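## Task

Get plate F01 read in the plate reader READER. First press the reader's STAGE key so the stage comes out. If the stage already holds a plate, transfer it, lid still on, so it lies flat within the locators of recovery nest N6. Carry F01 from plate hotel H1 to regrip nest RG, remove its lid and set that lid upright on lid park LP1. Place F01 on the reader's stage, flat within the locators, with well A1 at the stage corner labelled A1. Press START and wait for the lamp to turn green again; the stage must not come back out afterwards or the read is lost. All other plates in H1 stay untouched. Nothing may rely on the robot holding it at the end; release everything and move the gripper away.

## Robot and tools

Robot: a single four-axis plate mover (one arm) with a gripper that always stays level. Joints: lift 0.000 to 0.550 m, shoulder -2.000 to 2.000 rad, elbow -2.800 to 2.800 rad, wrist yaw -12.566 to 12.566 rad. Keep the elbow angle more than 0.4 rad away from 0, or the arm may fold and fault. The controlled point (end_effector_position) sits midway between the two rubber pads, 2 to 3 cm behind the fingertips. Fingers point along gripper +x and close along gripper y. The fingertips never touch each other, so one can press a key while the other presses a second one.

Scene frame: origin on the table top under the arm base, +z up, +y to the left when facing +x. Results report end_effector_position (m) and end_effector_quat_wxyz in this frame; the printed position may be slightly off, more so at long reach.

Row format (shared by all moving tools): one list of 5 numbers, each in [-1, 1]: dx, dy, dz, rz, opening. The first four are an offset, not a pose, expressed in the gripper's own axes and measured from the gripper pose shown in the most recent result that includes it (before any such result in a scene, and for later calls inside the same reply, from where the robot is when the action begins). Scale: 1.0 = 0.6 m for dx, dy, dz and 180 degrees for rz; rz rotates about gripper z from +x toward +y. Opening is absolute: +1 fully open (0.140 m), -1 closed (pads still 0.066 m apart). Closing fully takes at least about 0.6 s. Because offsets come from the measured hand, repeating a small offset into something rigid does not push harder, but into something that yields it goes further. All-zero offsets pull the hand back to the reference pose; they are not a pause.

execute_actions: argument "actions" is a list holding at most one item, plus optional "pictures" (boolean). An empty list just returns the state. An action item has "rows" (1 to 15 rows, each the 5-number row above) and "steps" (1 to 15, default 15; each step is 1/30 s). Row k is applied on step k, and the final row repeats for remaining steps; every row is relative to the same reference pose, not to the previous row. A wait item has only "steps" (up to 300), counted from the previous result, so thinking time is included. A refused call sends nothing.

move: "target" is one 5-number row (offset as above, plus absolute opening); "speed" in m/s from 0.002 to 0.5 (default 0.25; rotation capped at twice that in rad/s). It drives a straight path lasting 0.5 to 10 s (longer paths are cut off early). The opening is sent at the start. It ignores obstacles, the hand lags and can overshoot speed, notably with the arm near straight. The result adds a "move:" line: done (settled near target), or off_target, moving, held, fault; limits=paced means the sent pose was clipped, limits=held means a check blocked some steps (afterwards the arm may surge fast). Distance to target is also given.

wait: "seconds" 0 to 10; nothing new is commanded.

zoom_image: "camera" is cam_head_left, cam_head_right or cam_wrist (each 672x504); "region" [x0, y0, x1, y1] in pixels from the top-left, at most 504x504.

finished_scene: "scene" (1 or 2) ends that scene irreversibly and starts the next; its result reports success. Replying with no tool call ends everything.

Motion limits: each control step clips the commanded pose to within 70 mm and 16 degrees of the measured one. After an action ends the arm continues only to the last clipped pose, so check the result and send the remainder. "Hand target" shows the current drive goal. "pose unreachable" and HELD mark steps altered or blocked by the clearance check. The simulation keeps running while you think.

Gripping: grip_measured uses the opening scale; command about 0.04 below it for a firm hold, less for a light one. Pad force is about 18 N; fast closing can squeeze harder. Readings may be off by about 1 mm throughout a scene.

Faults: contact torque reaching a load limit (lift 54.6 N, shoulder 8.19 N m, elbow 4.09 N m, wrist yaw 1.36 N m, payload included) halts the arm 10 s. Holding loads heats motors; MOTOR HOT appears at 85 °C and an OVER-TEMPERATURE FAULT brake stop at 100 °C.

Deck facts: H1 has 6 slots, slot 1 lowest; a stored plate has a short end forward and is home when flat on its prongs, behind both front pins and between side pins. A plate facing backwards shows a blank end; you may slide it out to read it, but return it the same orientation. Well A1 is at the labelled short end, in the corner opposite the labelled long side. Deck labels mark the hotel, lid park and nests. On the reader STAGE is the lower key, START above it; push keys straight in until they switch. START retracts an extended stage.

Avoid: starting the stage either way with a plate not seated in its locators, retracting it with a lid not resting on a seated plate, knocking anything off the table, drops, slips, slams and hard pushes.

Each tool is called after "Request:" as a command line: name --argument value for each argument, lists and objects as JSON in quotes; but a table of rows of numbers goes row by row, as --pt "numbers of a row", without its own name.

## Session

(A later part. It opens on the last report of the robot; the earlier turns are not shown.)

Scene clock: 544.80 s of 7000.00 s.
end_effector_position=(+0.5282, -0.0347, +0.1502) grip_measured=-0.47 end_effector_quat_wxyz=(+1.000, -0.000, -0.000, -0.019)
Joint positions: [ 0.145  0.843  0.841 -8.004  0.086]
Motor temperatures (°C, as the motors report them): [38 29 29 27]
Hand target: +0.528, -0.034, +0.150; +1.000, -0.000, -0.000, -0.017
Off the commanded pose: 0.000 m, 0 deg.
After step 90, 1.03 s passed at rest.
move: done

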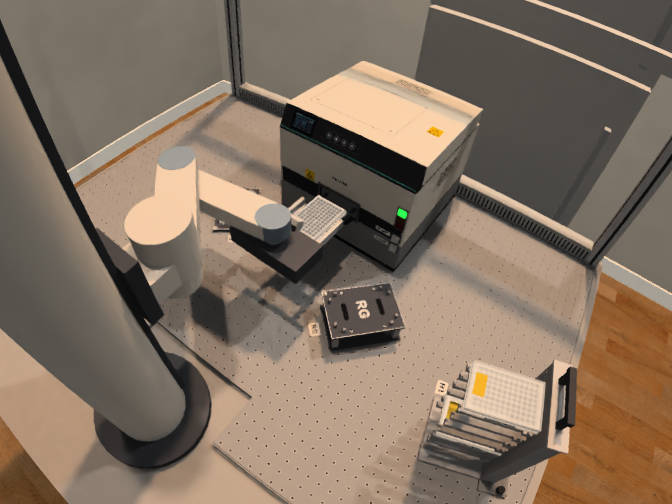

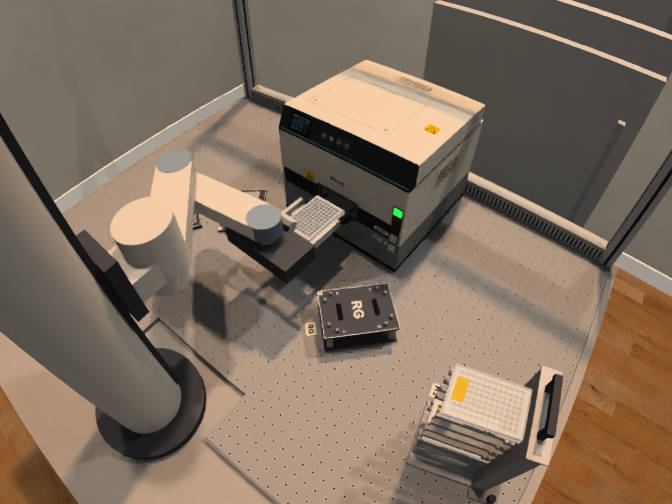

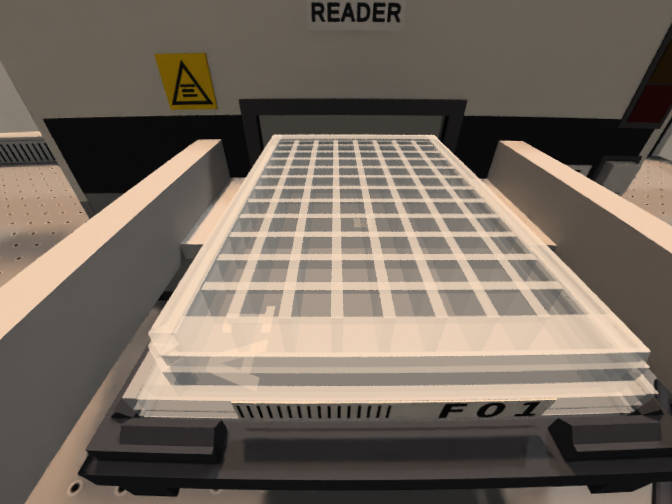

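Request:
move --target '[0,0,-0.003,0,-0.52]' --speed 0.005

Scene clock: 549.33 s of 7000.00 s.
end_effector_position=(+0.5282, -0.0348, +0.1484) grip_measured=-0.47 end_effector_quat_wxyz=(+1.000, -0.000, -0.000, -0.019)
Joint positions: [ 0.143  0.843  0.841 -8.004  0.086]
Motor temperatures (°C, as the motors report them): [38 29 29 27]
Hand target: +0.528, -0.035, +0.148; +1.000, -0.000, -0.000, -0.019
Off the commanded pose: 0.000 m, 0 deg.
After step 90, 0.83 s passed at rest.
move: done

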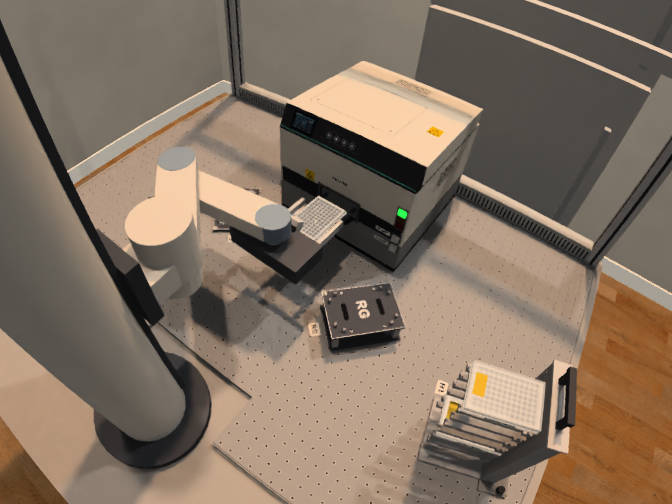

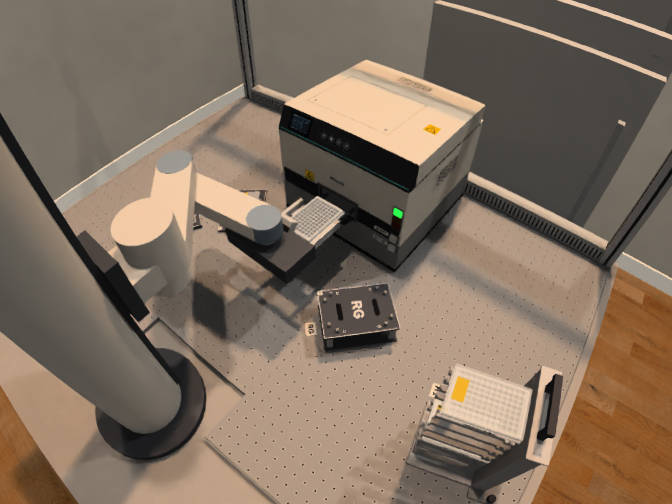

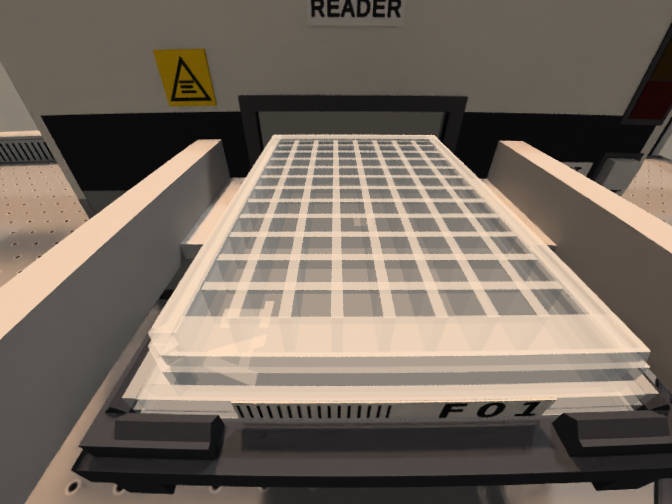

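Request:
move --target '[0,0,-0.0025,0,-0.52]' --speed 0.004

Scene clock: 553.10 s of 7000.00 s.
end_effector_position=(+0.5282, -0.0347, +0.1474) grip_measured=-0.47 end_effector_quat_wxyz=(+1.000, -0.000, -0.000, -0.019)
Joint positions: [ 0.142  0.843  0.841 -8.004  0.086]
Motor temperatures (°C, as the motors report them): [38 29 29 27]
Hand target: +0.528, -0.035, +0.147; +1.000, -0.000, -0.000, -0.019
Off the commanded pose: 0.000 m, 0 deg.
After step 90, 0.07 s passed at rest.
move: done

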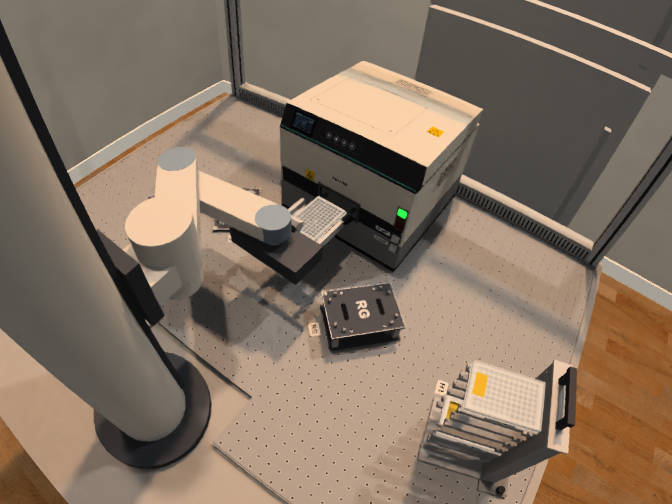

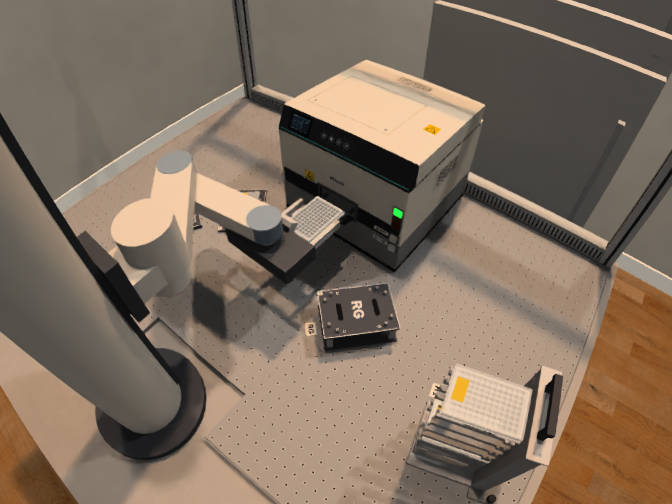

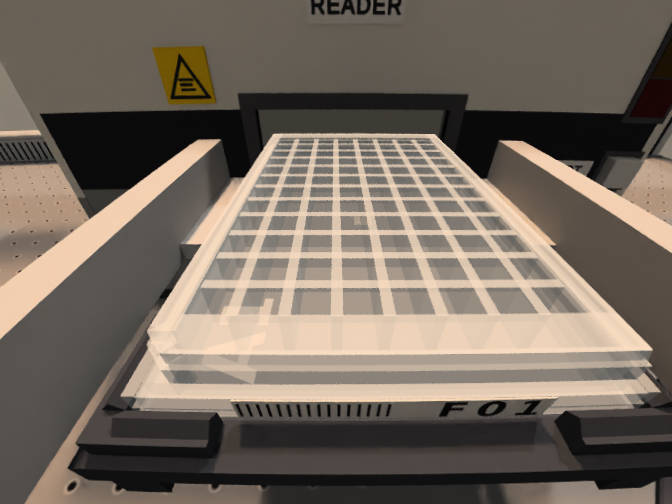

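The plate has bottomed out evenly, so I'm releasing it and lifting away to inspect.

Request:
move --target '[0,0,0.001,0,-0.3]' --speed 0.005

Request:
move --target '[0,0,0.06,0,-0.3]' --speed 0.06

Request:
zoom_image --camera "cam_wrist" --region '[230,150,490,280]'

Scene clock: 558.43 s of 7000.00 s.
end_effector_position=(+0.5282, -0.0347, +0.1480) grip_measured=-0.30 end_effector_quat_wxyz=(+1.000, -0.000, -0.000, -0.019)
Joint positions: [ 0.143  0.843  0.841 -8.004  0.092]
Motor temperatures (°C, as the motors report them): [38 29 29 27]
Hand target: +0.528, -0.035, +0.148; +1.000, -0.000, -0.000, -0.019
Off the commanded pose: 0.000 m, 0 deg.
After step 90, 1.63 s passed at rest.
move: done

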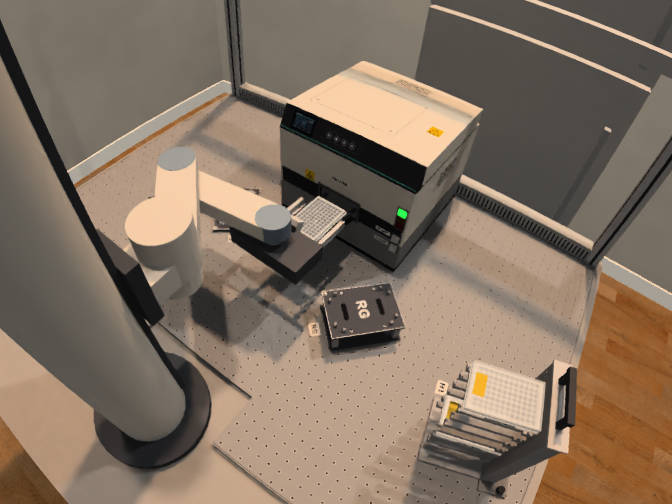

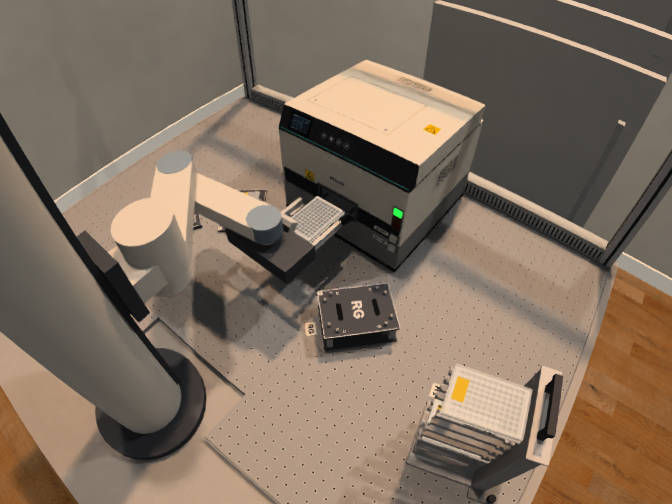

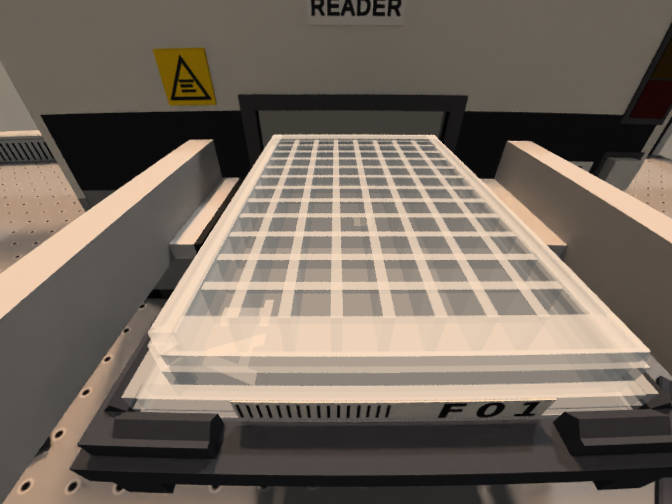

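Scene clock: 559.30 s of 7000.00 s.
end_effector_position=(+0.5282, -0.0347, +0.1840) grip_measured=-0.30 end_effector_quat_wxyz=(+1.000, -0.000, -0.000, -0.019)
Joint positions: [ 0.179  0.843  0.841 -8.004  0.092]
Motor temperatures (°C, as the motors report them): [38 29 29 27]
Hand target: +0.528, -0.035, +0.184; +1.000, -0.000, -0.000, -0.019
Off the commanded pose: 0.000 m, 0 deg.
move: done

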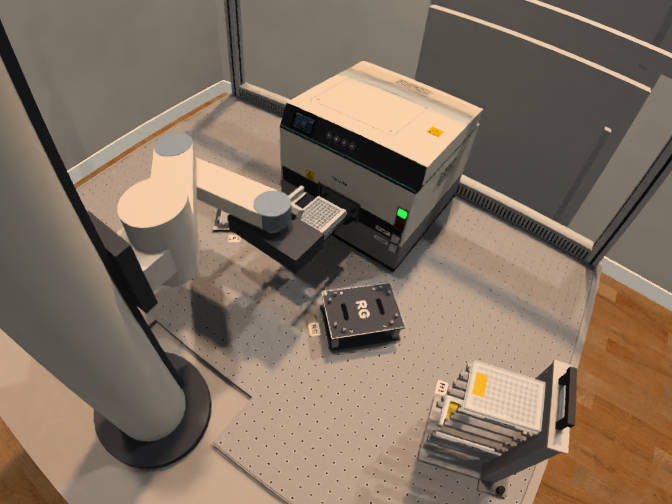

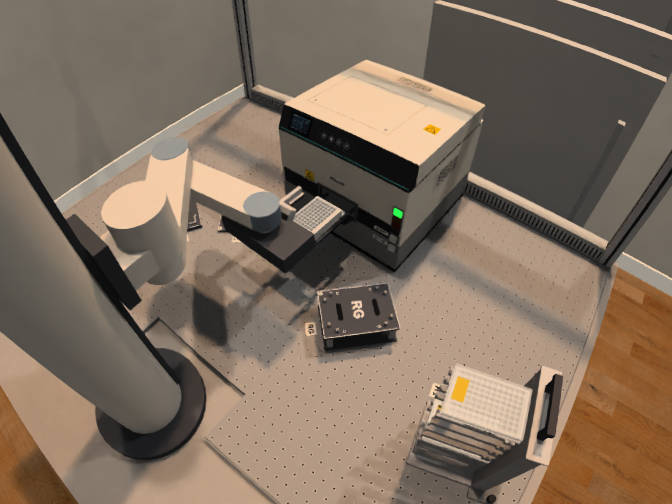

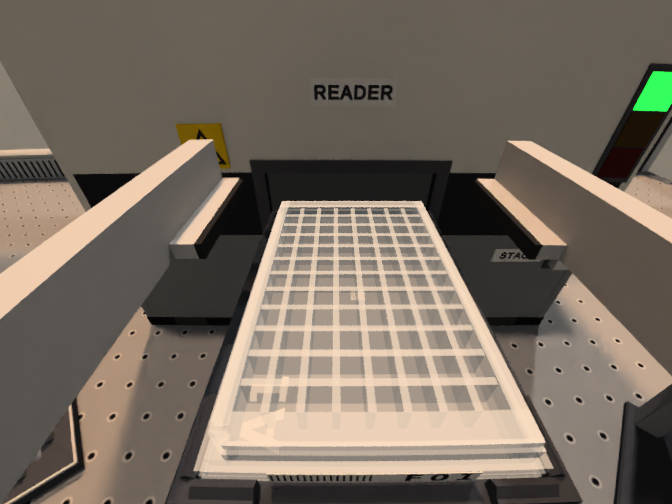

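Region (230, 150, 490, 280) of cam_wrist's 672x504 image, scaled by 1.938, with more detail than that image has.

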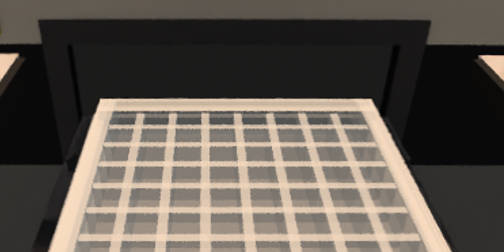

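Request:
move --target '[0.059,-0.364,0,0.012,-1]' --speed 0.2

Request:
move --target '[0,0,-0.095,0,-1]' --speed 0.08

Scene clock: 570.47 s of 7000.00 s.
end_effector_position=(+0.5553, -0.2544, +0.1840) grip_measured=-0.99 end_effector_quat_wxyz=(+1.000, -0.000, -0.000, +0.000)
Joint positions: [ 0.179 -0.063  1.47  -7.69   0.066]
Motor temperatures (°C, as the motors report them): [38 29 29 27]
Hand target: +0.555, -0.254, +0.184; +1.000, -0.000, -0.000, +0.000
Off the commanded pose: 0.000 m, 0 deg.
After step 90, 6.67 s passed at rest.
move: done

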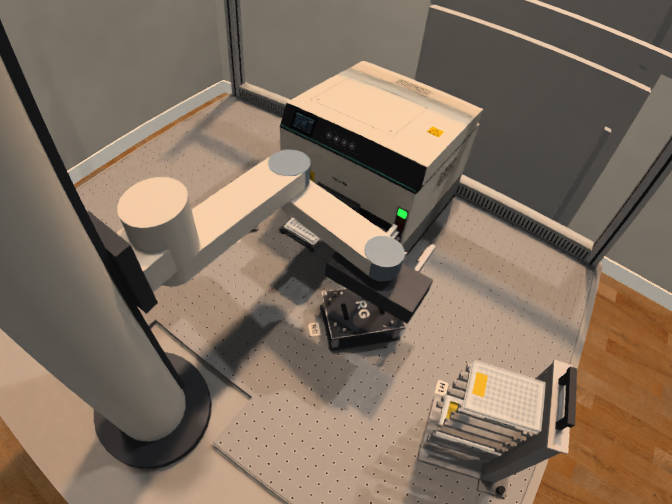

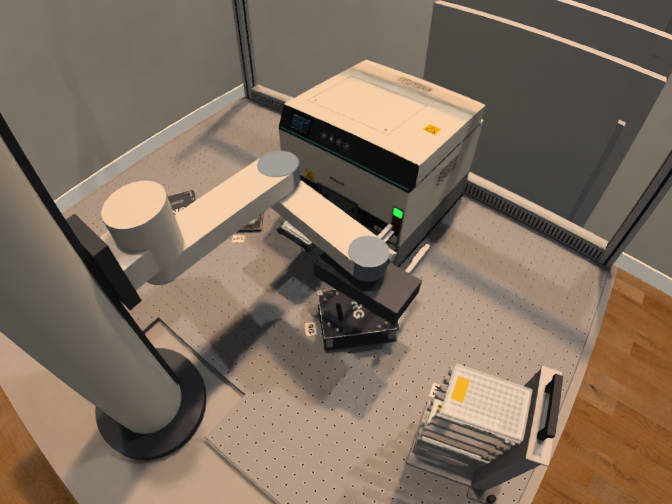

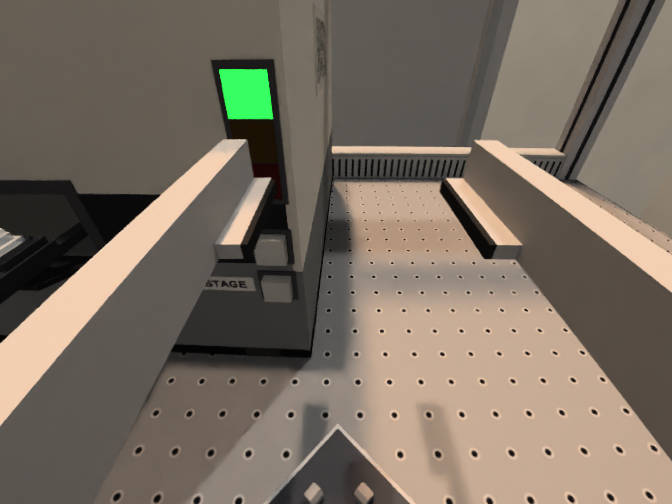

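Scene clock: 571.47 s of 7000.00 s.
end_effector_position=(+0.5553, -0.2544, +0.1270) grip_measured=-0.99 end_effector_quat_wxyz=(+1.000, -0.000, -0.000, +0.000)
Joint positions: [ 0.122 -0.063  1.47  -7.69   0.066]
Motor temperatures (°C, as the motors report them): [38 29 29 27]
Hand target: +0.555, -0.254, +0.127; +1.000, -0.000, -0.000, +0.000
Off the commanded pose: 0.000 m, 0 deg.
move: done

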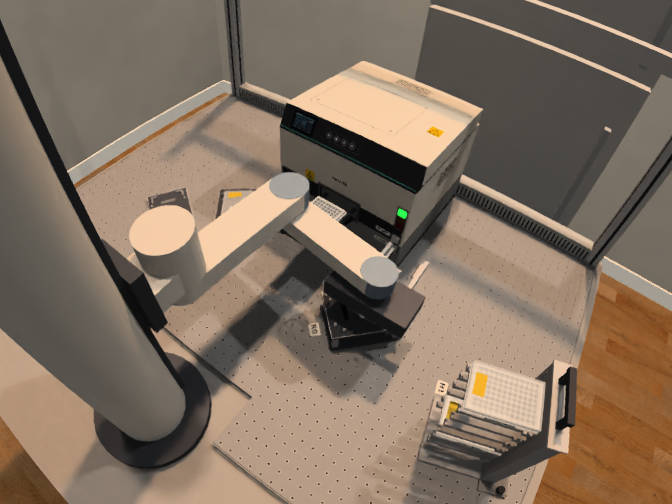

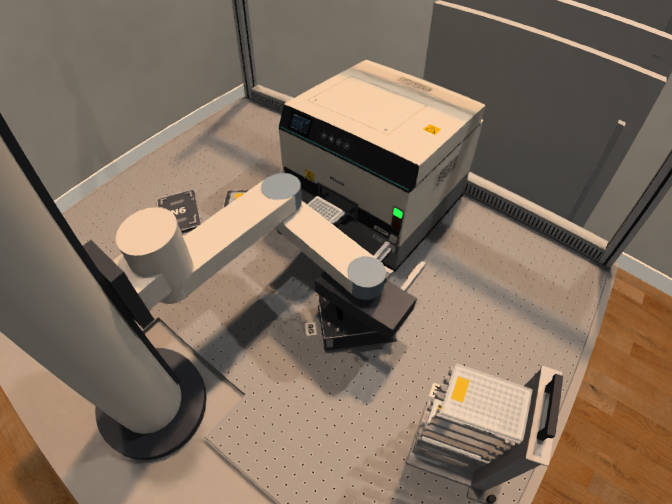

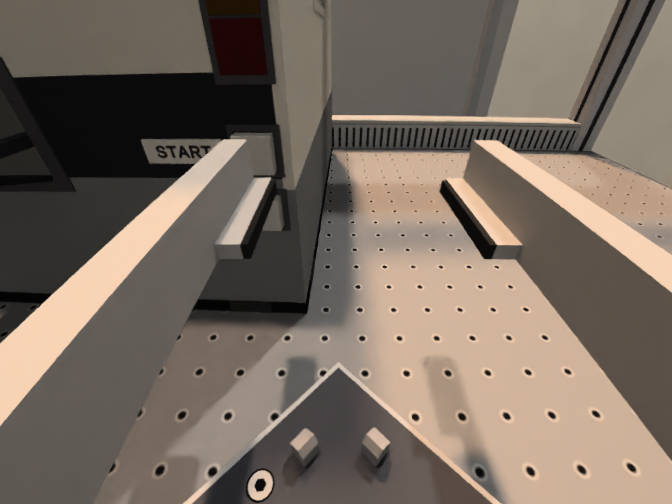

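Request:
move --target '[0.034,0,0,0,-1]' --speed 0.03

Scene clock: 574.67 s of 7000.00 s.
end_effector_position=(+0.5757, -0.2544, +0.1270) grip_measured=-0.99 end_effector_quat_wxyz=(+1.000, -0.000, -0.000, +0.000)
Joint positions: [ 0.122 -0.054  1.546 -7.775  0.066]
Motor temperatures (°C, as the motors report them): [38 29 29 27]
Hand target: +0.576, -0.254, +0.127; +1.000, -0.000, -0.000, +0.000
Off the commanded pose: 0.000 m, 0 deg.
move: done

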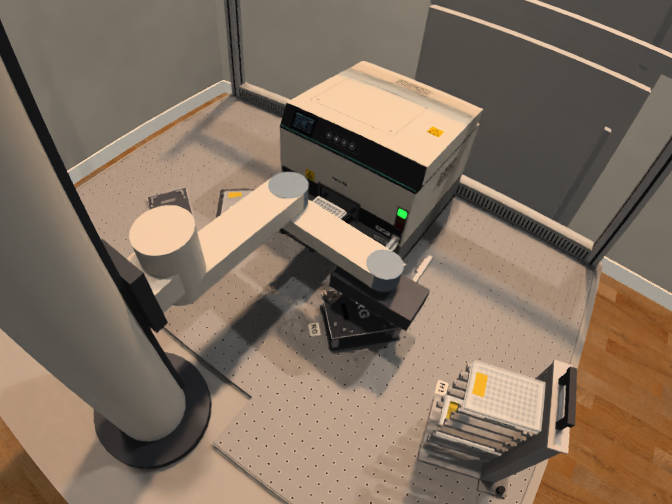

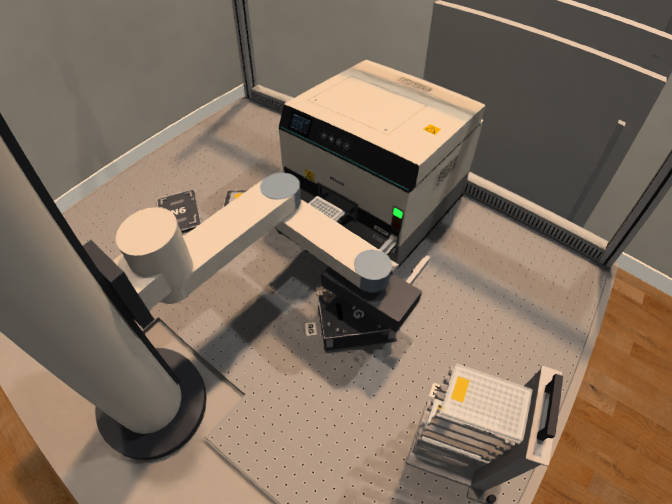

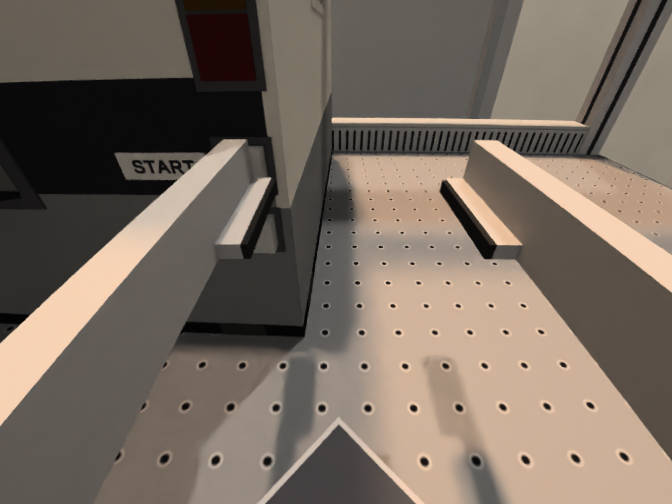

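Request:
move --target '[0,0,-0.005,0,-1]' --speed 0.02

Request:
move --target '[0.0128,0,0,0,-1]' --speed 0.008

Request:
move --target '[-0.07,0,0,0,-1]' --speed 0.08

Scene clock: 581.00 s of 7000.00 s.
end_effector_position=(+0.5757, -0.2544, +0.1240) grip_measured=-0.99 end_effector_quat_wxyz=(+1.000, -0.000, -0.000, +0.000)
Joint positions: [ 0.119 -0.054  1.546 -7.775  0.066]
Motor temperatures (°C, as the motors report them): [38 29 29 27]
Hand target: +0.576, -0.254, +0.124; +1.000, -0.000, -0.000, +0.000
Off the commanded pose: 0.000 m, 0 deg.
After step 90, 2.63 s passed at rest.
move: done

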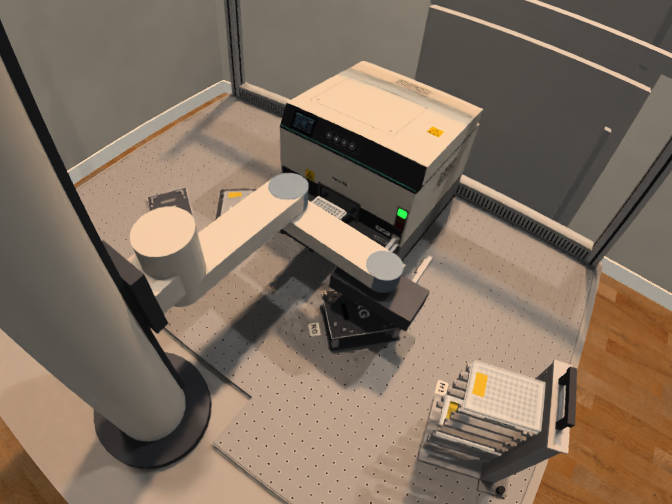

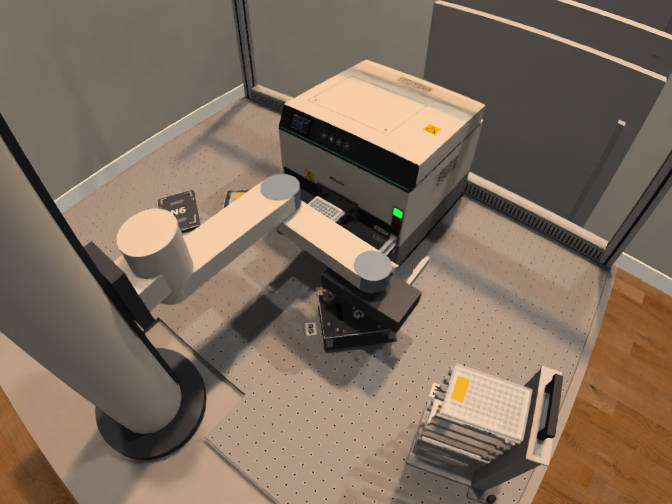

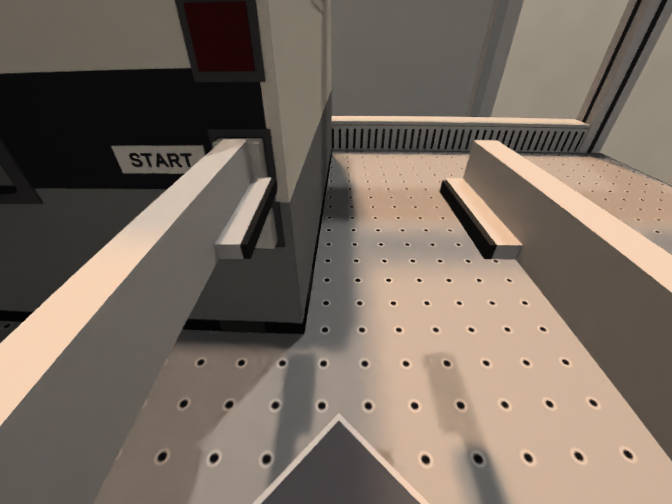

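Scene clock: 582.17 s of 7000.00 s.
end_effector_position=(+0.5827, -0.2547, +0.1240) grip_measured=-0.99 end_effector_quat_wxyz=(+1.000, -0.000, -0.000, +0.000)
Joint positions: [ 0.119 -0.054  1.575 -7.804  0.066]
Motor temperatures (°C, as the motors report them): [38 29 29 27]
Hand target: +0.583, -0.254, +0.124; +1.000, -0.000, -0.000, +0.000
Off the commanded pose: 0.001 m, 0 deg.
move: done

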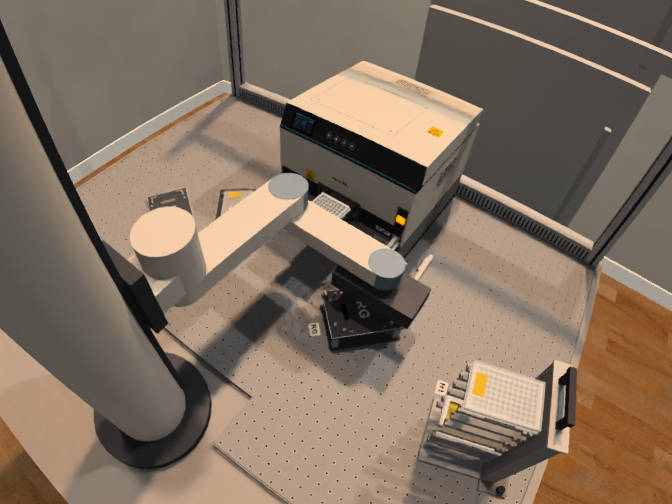

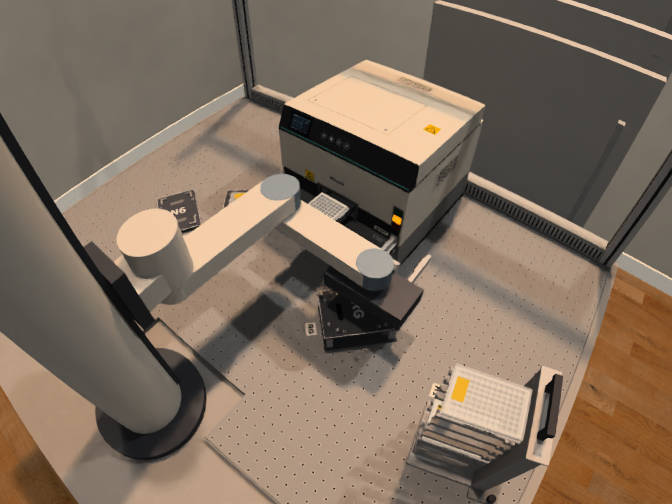

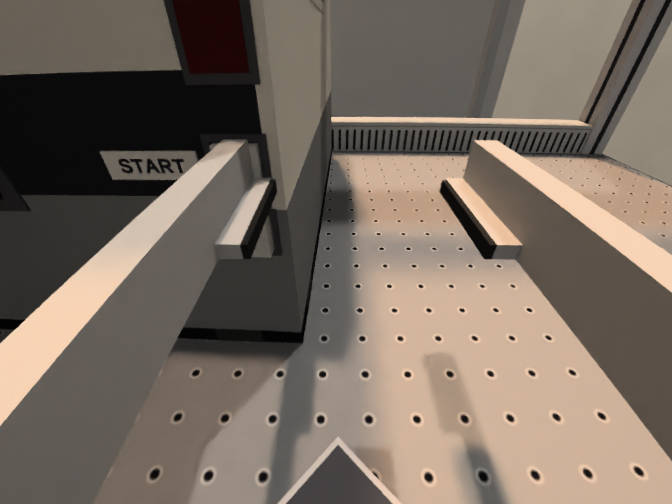

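Scene clock: 582.97 s of 7000.00 s.
end_effector_position=(+0.5406, -0.2548, +0.1240) grip_measured=-0.99 end_effector_quat_wxyz=(+1.000, -0.000, -0.000, -0.000)
Joint positions: [ 0.119 -0.074  1.42  -7.629  0.066]
Motor temperatures (°C, as the motors report them): [38 29 29 27]
Hand target: +0.541, -0.255, +0.124; +1.000, -0.000, -0.000, +0.000
Off the commanded pose: 0.000 m, 0 deg.
move: done

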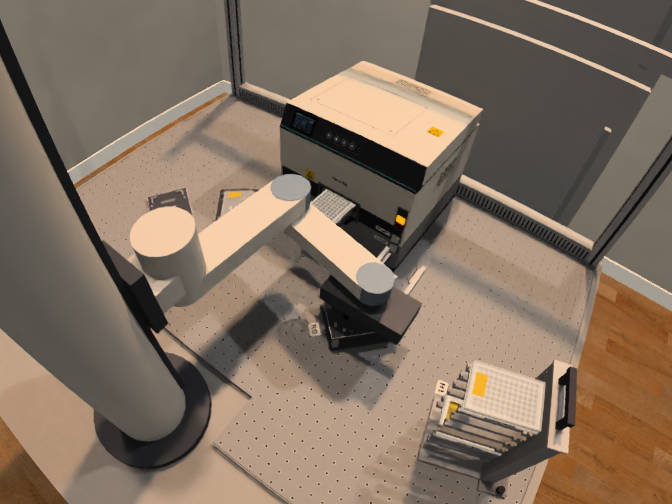

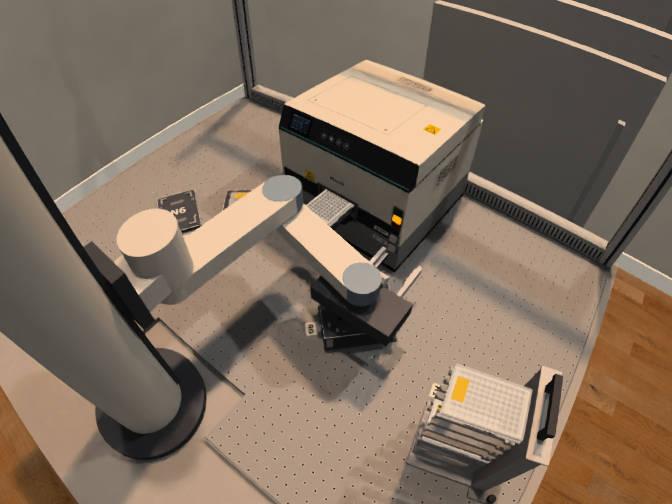

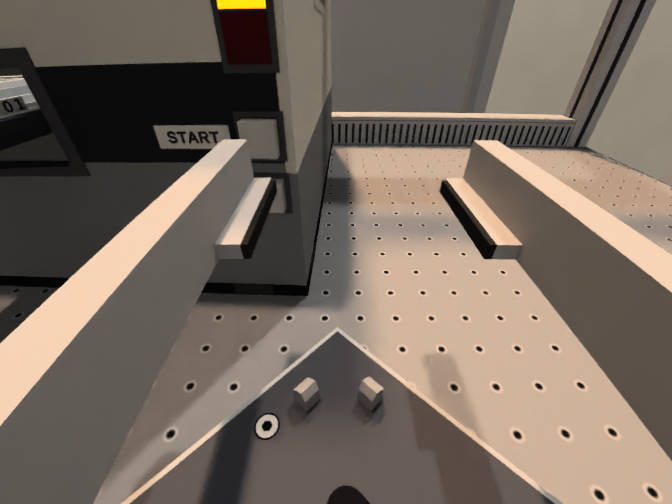

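Request:
move --target '[-0.1,0,0.1,0,-1]'

Request:
wait --seconds 10

Request:
wait --seconds 10

Scene clock: 587.87 s of 7000.00 s.
end_effector_position=(+0.4805, -0.2549, +0.1841) grip_measured=-0.99 end_effector_quat_wxyz=(+1.000, -0.000, -0.000, -0.000)
Joint positions: [ 0.179 -0.151  1.24  -7.373  0.066]
Motor temperatures (°C, as the motors report them): [38 29 29 27]
Hand target: +0.481, -0.255, +0.184; +1.000, -0.000, -0.000, -0.000
Off the commanded pose: 0.000 m, 0 deg.
move: done

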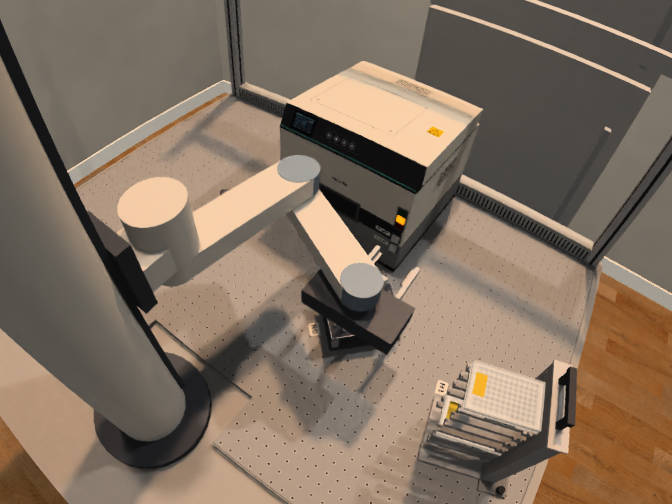

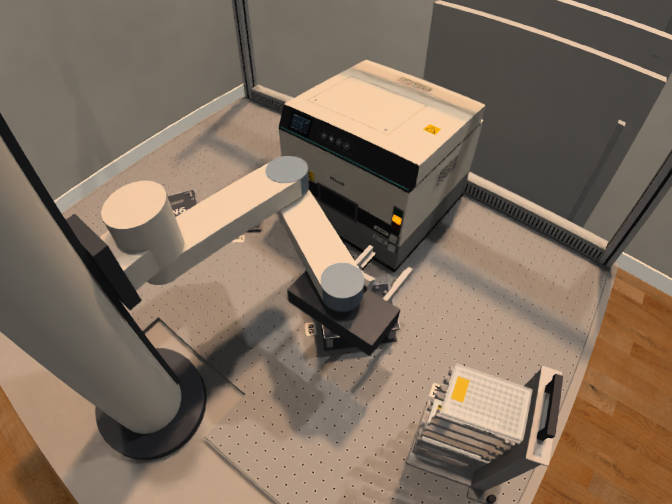

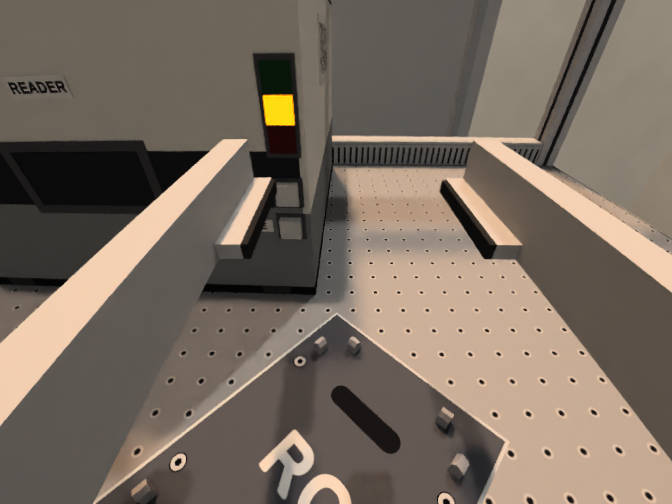

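Scene clock: 597.87 s of 7000.00 s.
end_effector_position=(+0.4805, -0.2549, +0.1841) grip_measured=-0.99 end_effector_quat_wxyz=(+1.000, -0.000, -0.000, -0.000)
Joint positions: [ 0.179 -0.151  1.24  -7.373  0.066]
Motor temperatures (°C, as the motors report them): [38 29 29 27]
Hand target: +0.481, -0.255, +0.184; +1.000, -0.000, -0.000, -0.000
Off the commanded pose: 0.000 m, 0 deg.
Steps of this call (steps 1 to 300: nothing new was sent). Readings (end_effector_position):
1: (+0.4805, -0.2549, +0.1841)
2: (+0.4805, -0.2549, +0.1841)
4: (+0.4805, -0.2549, +0.1841)
8: (+0.4805, -0.2549, +0.1841)
300: the state above

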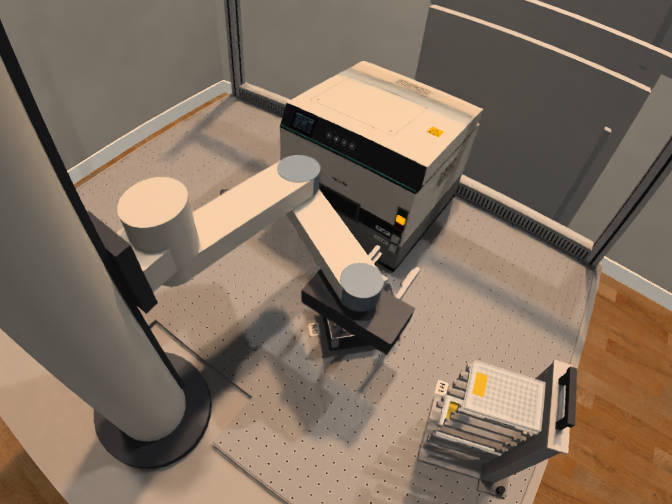

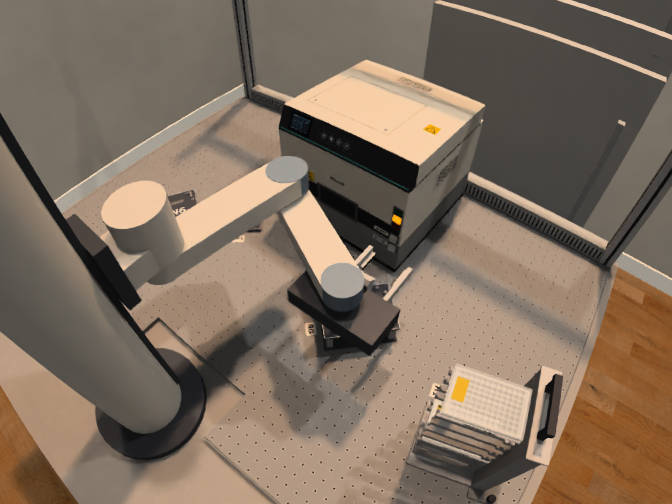

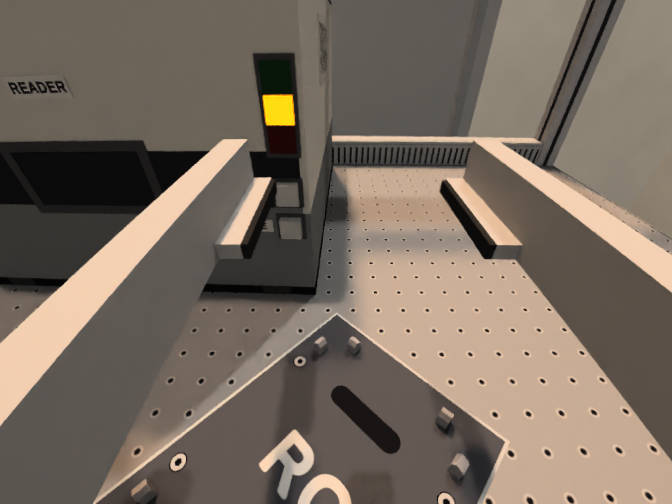

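Scene clock: 607.87 s of 7000.00 s.
end_effector_position=(+0.4805, -0.2549, +0.1841) grip_measured=-0.99 end_effector_quat_wxyz=(+1.000, -0.000, -0.000, -0.000)
Joint positions: [ 0.179 -0.151  1.24  -7.373  0.066]
Motor temperatures (°C, as the motors report them): [38 29 29 27]
Hand target: +0.481, -0.255, +0.184; +1.000, -0.000, -0.000, -0.000
Off the commanded pose: 0.000 m, 0 deg.
Steps of this call (steps 1 to 300: nothing new was sent). Readings (end_effector_position):
1: (+0.4805, -0.2549, +0.1841)
2: (+0.4805, -0.2549, +0.1841)
4: (+0.4805, -0.2549, +0.1841)
8: (+0.4805, -0.2549, +0.1841)
300: the state above

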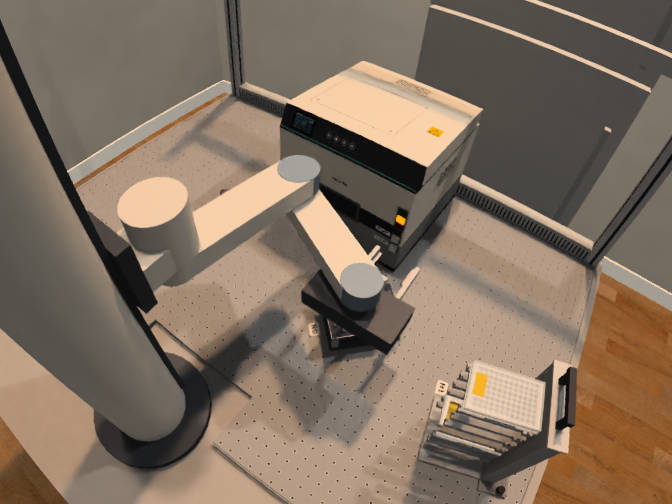

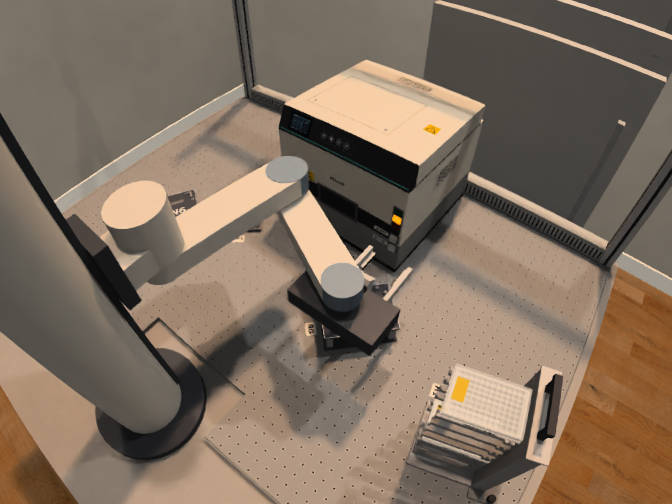

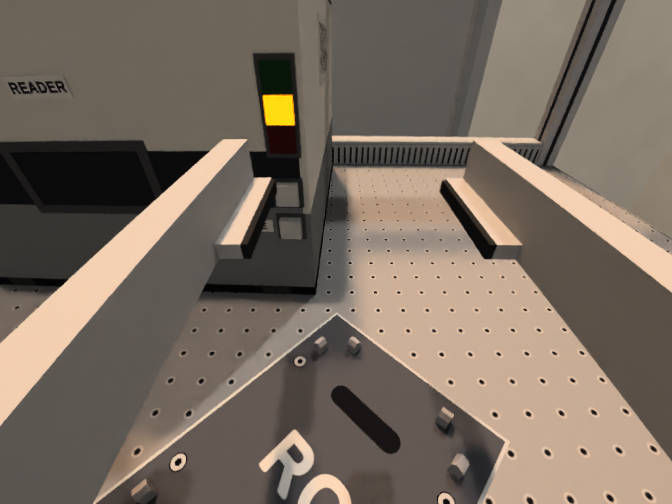

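Request:
wait --seconds 5

Scene clock: 615.03 s of 7000.00 s.
end_effector_position=(+0.4805, -0.2549, +0.1841) grip_measured=-0.99 end_effector_quat_wxyz=(+1.000, -0.000, -0.000, -0.000)
Joint positions: [ 0.179 -0.151  1.24  -7.373  0.066]
Motor temperatures (°C, as the motors report them): [38 29 29 27]
Hand target: +0.481, -0.255, +0.184; +1.000, -0.000, -0.000, -0.000
Off the commanded pose: 0.000 m, 0 deg.
Steps of this call (steps 1 to 215: nothing new was sent). Readings (end_effector_position):
1: (+0.4805, -0.2549, +0.1841)
2: (+0.4805, -0.2549, +0.1841)
4: (+0.4805, -0.2549, +0.1841)
8: (+0.4805, -0.2549, +0.1841)
215: the state above

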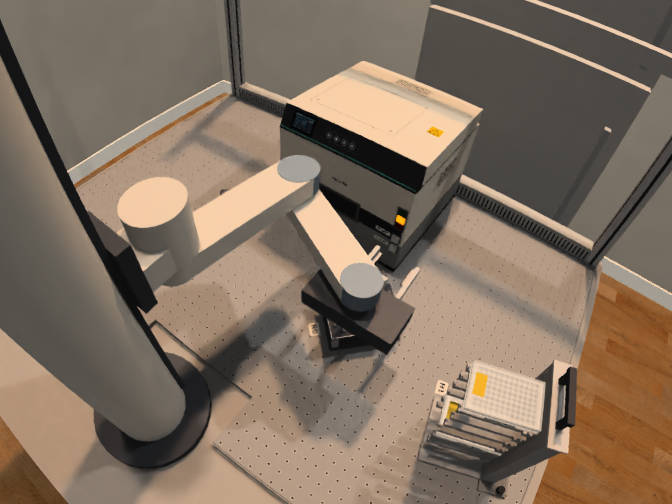

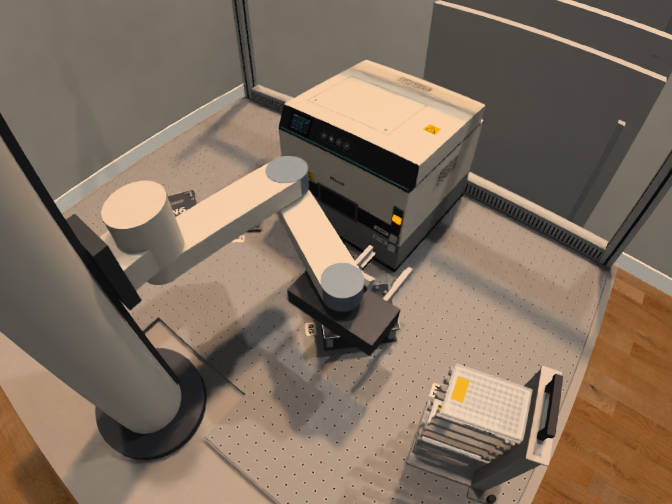

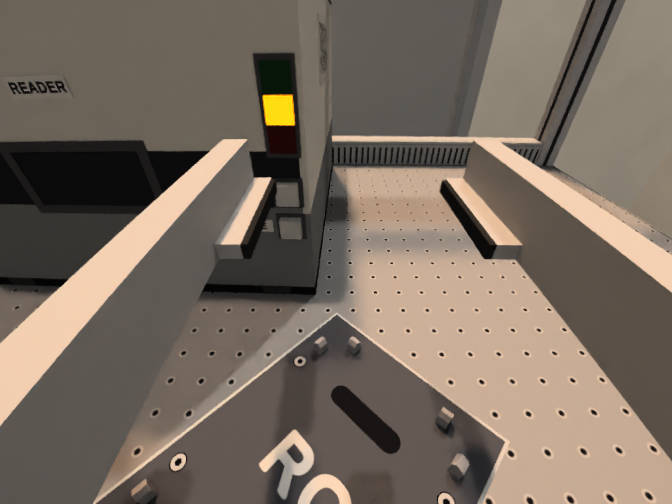

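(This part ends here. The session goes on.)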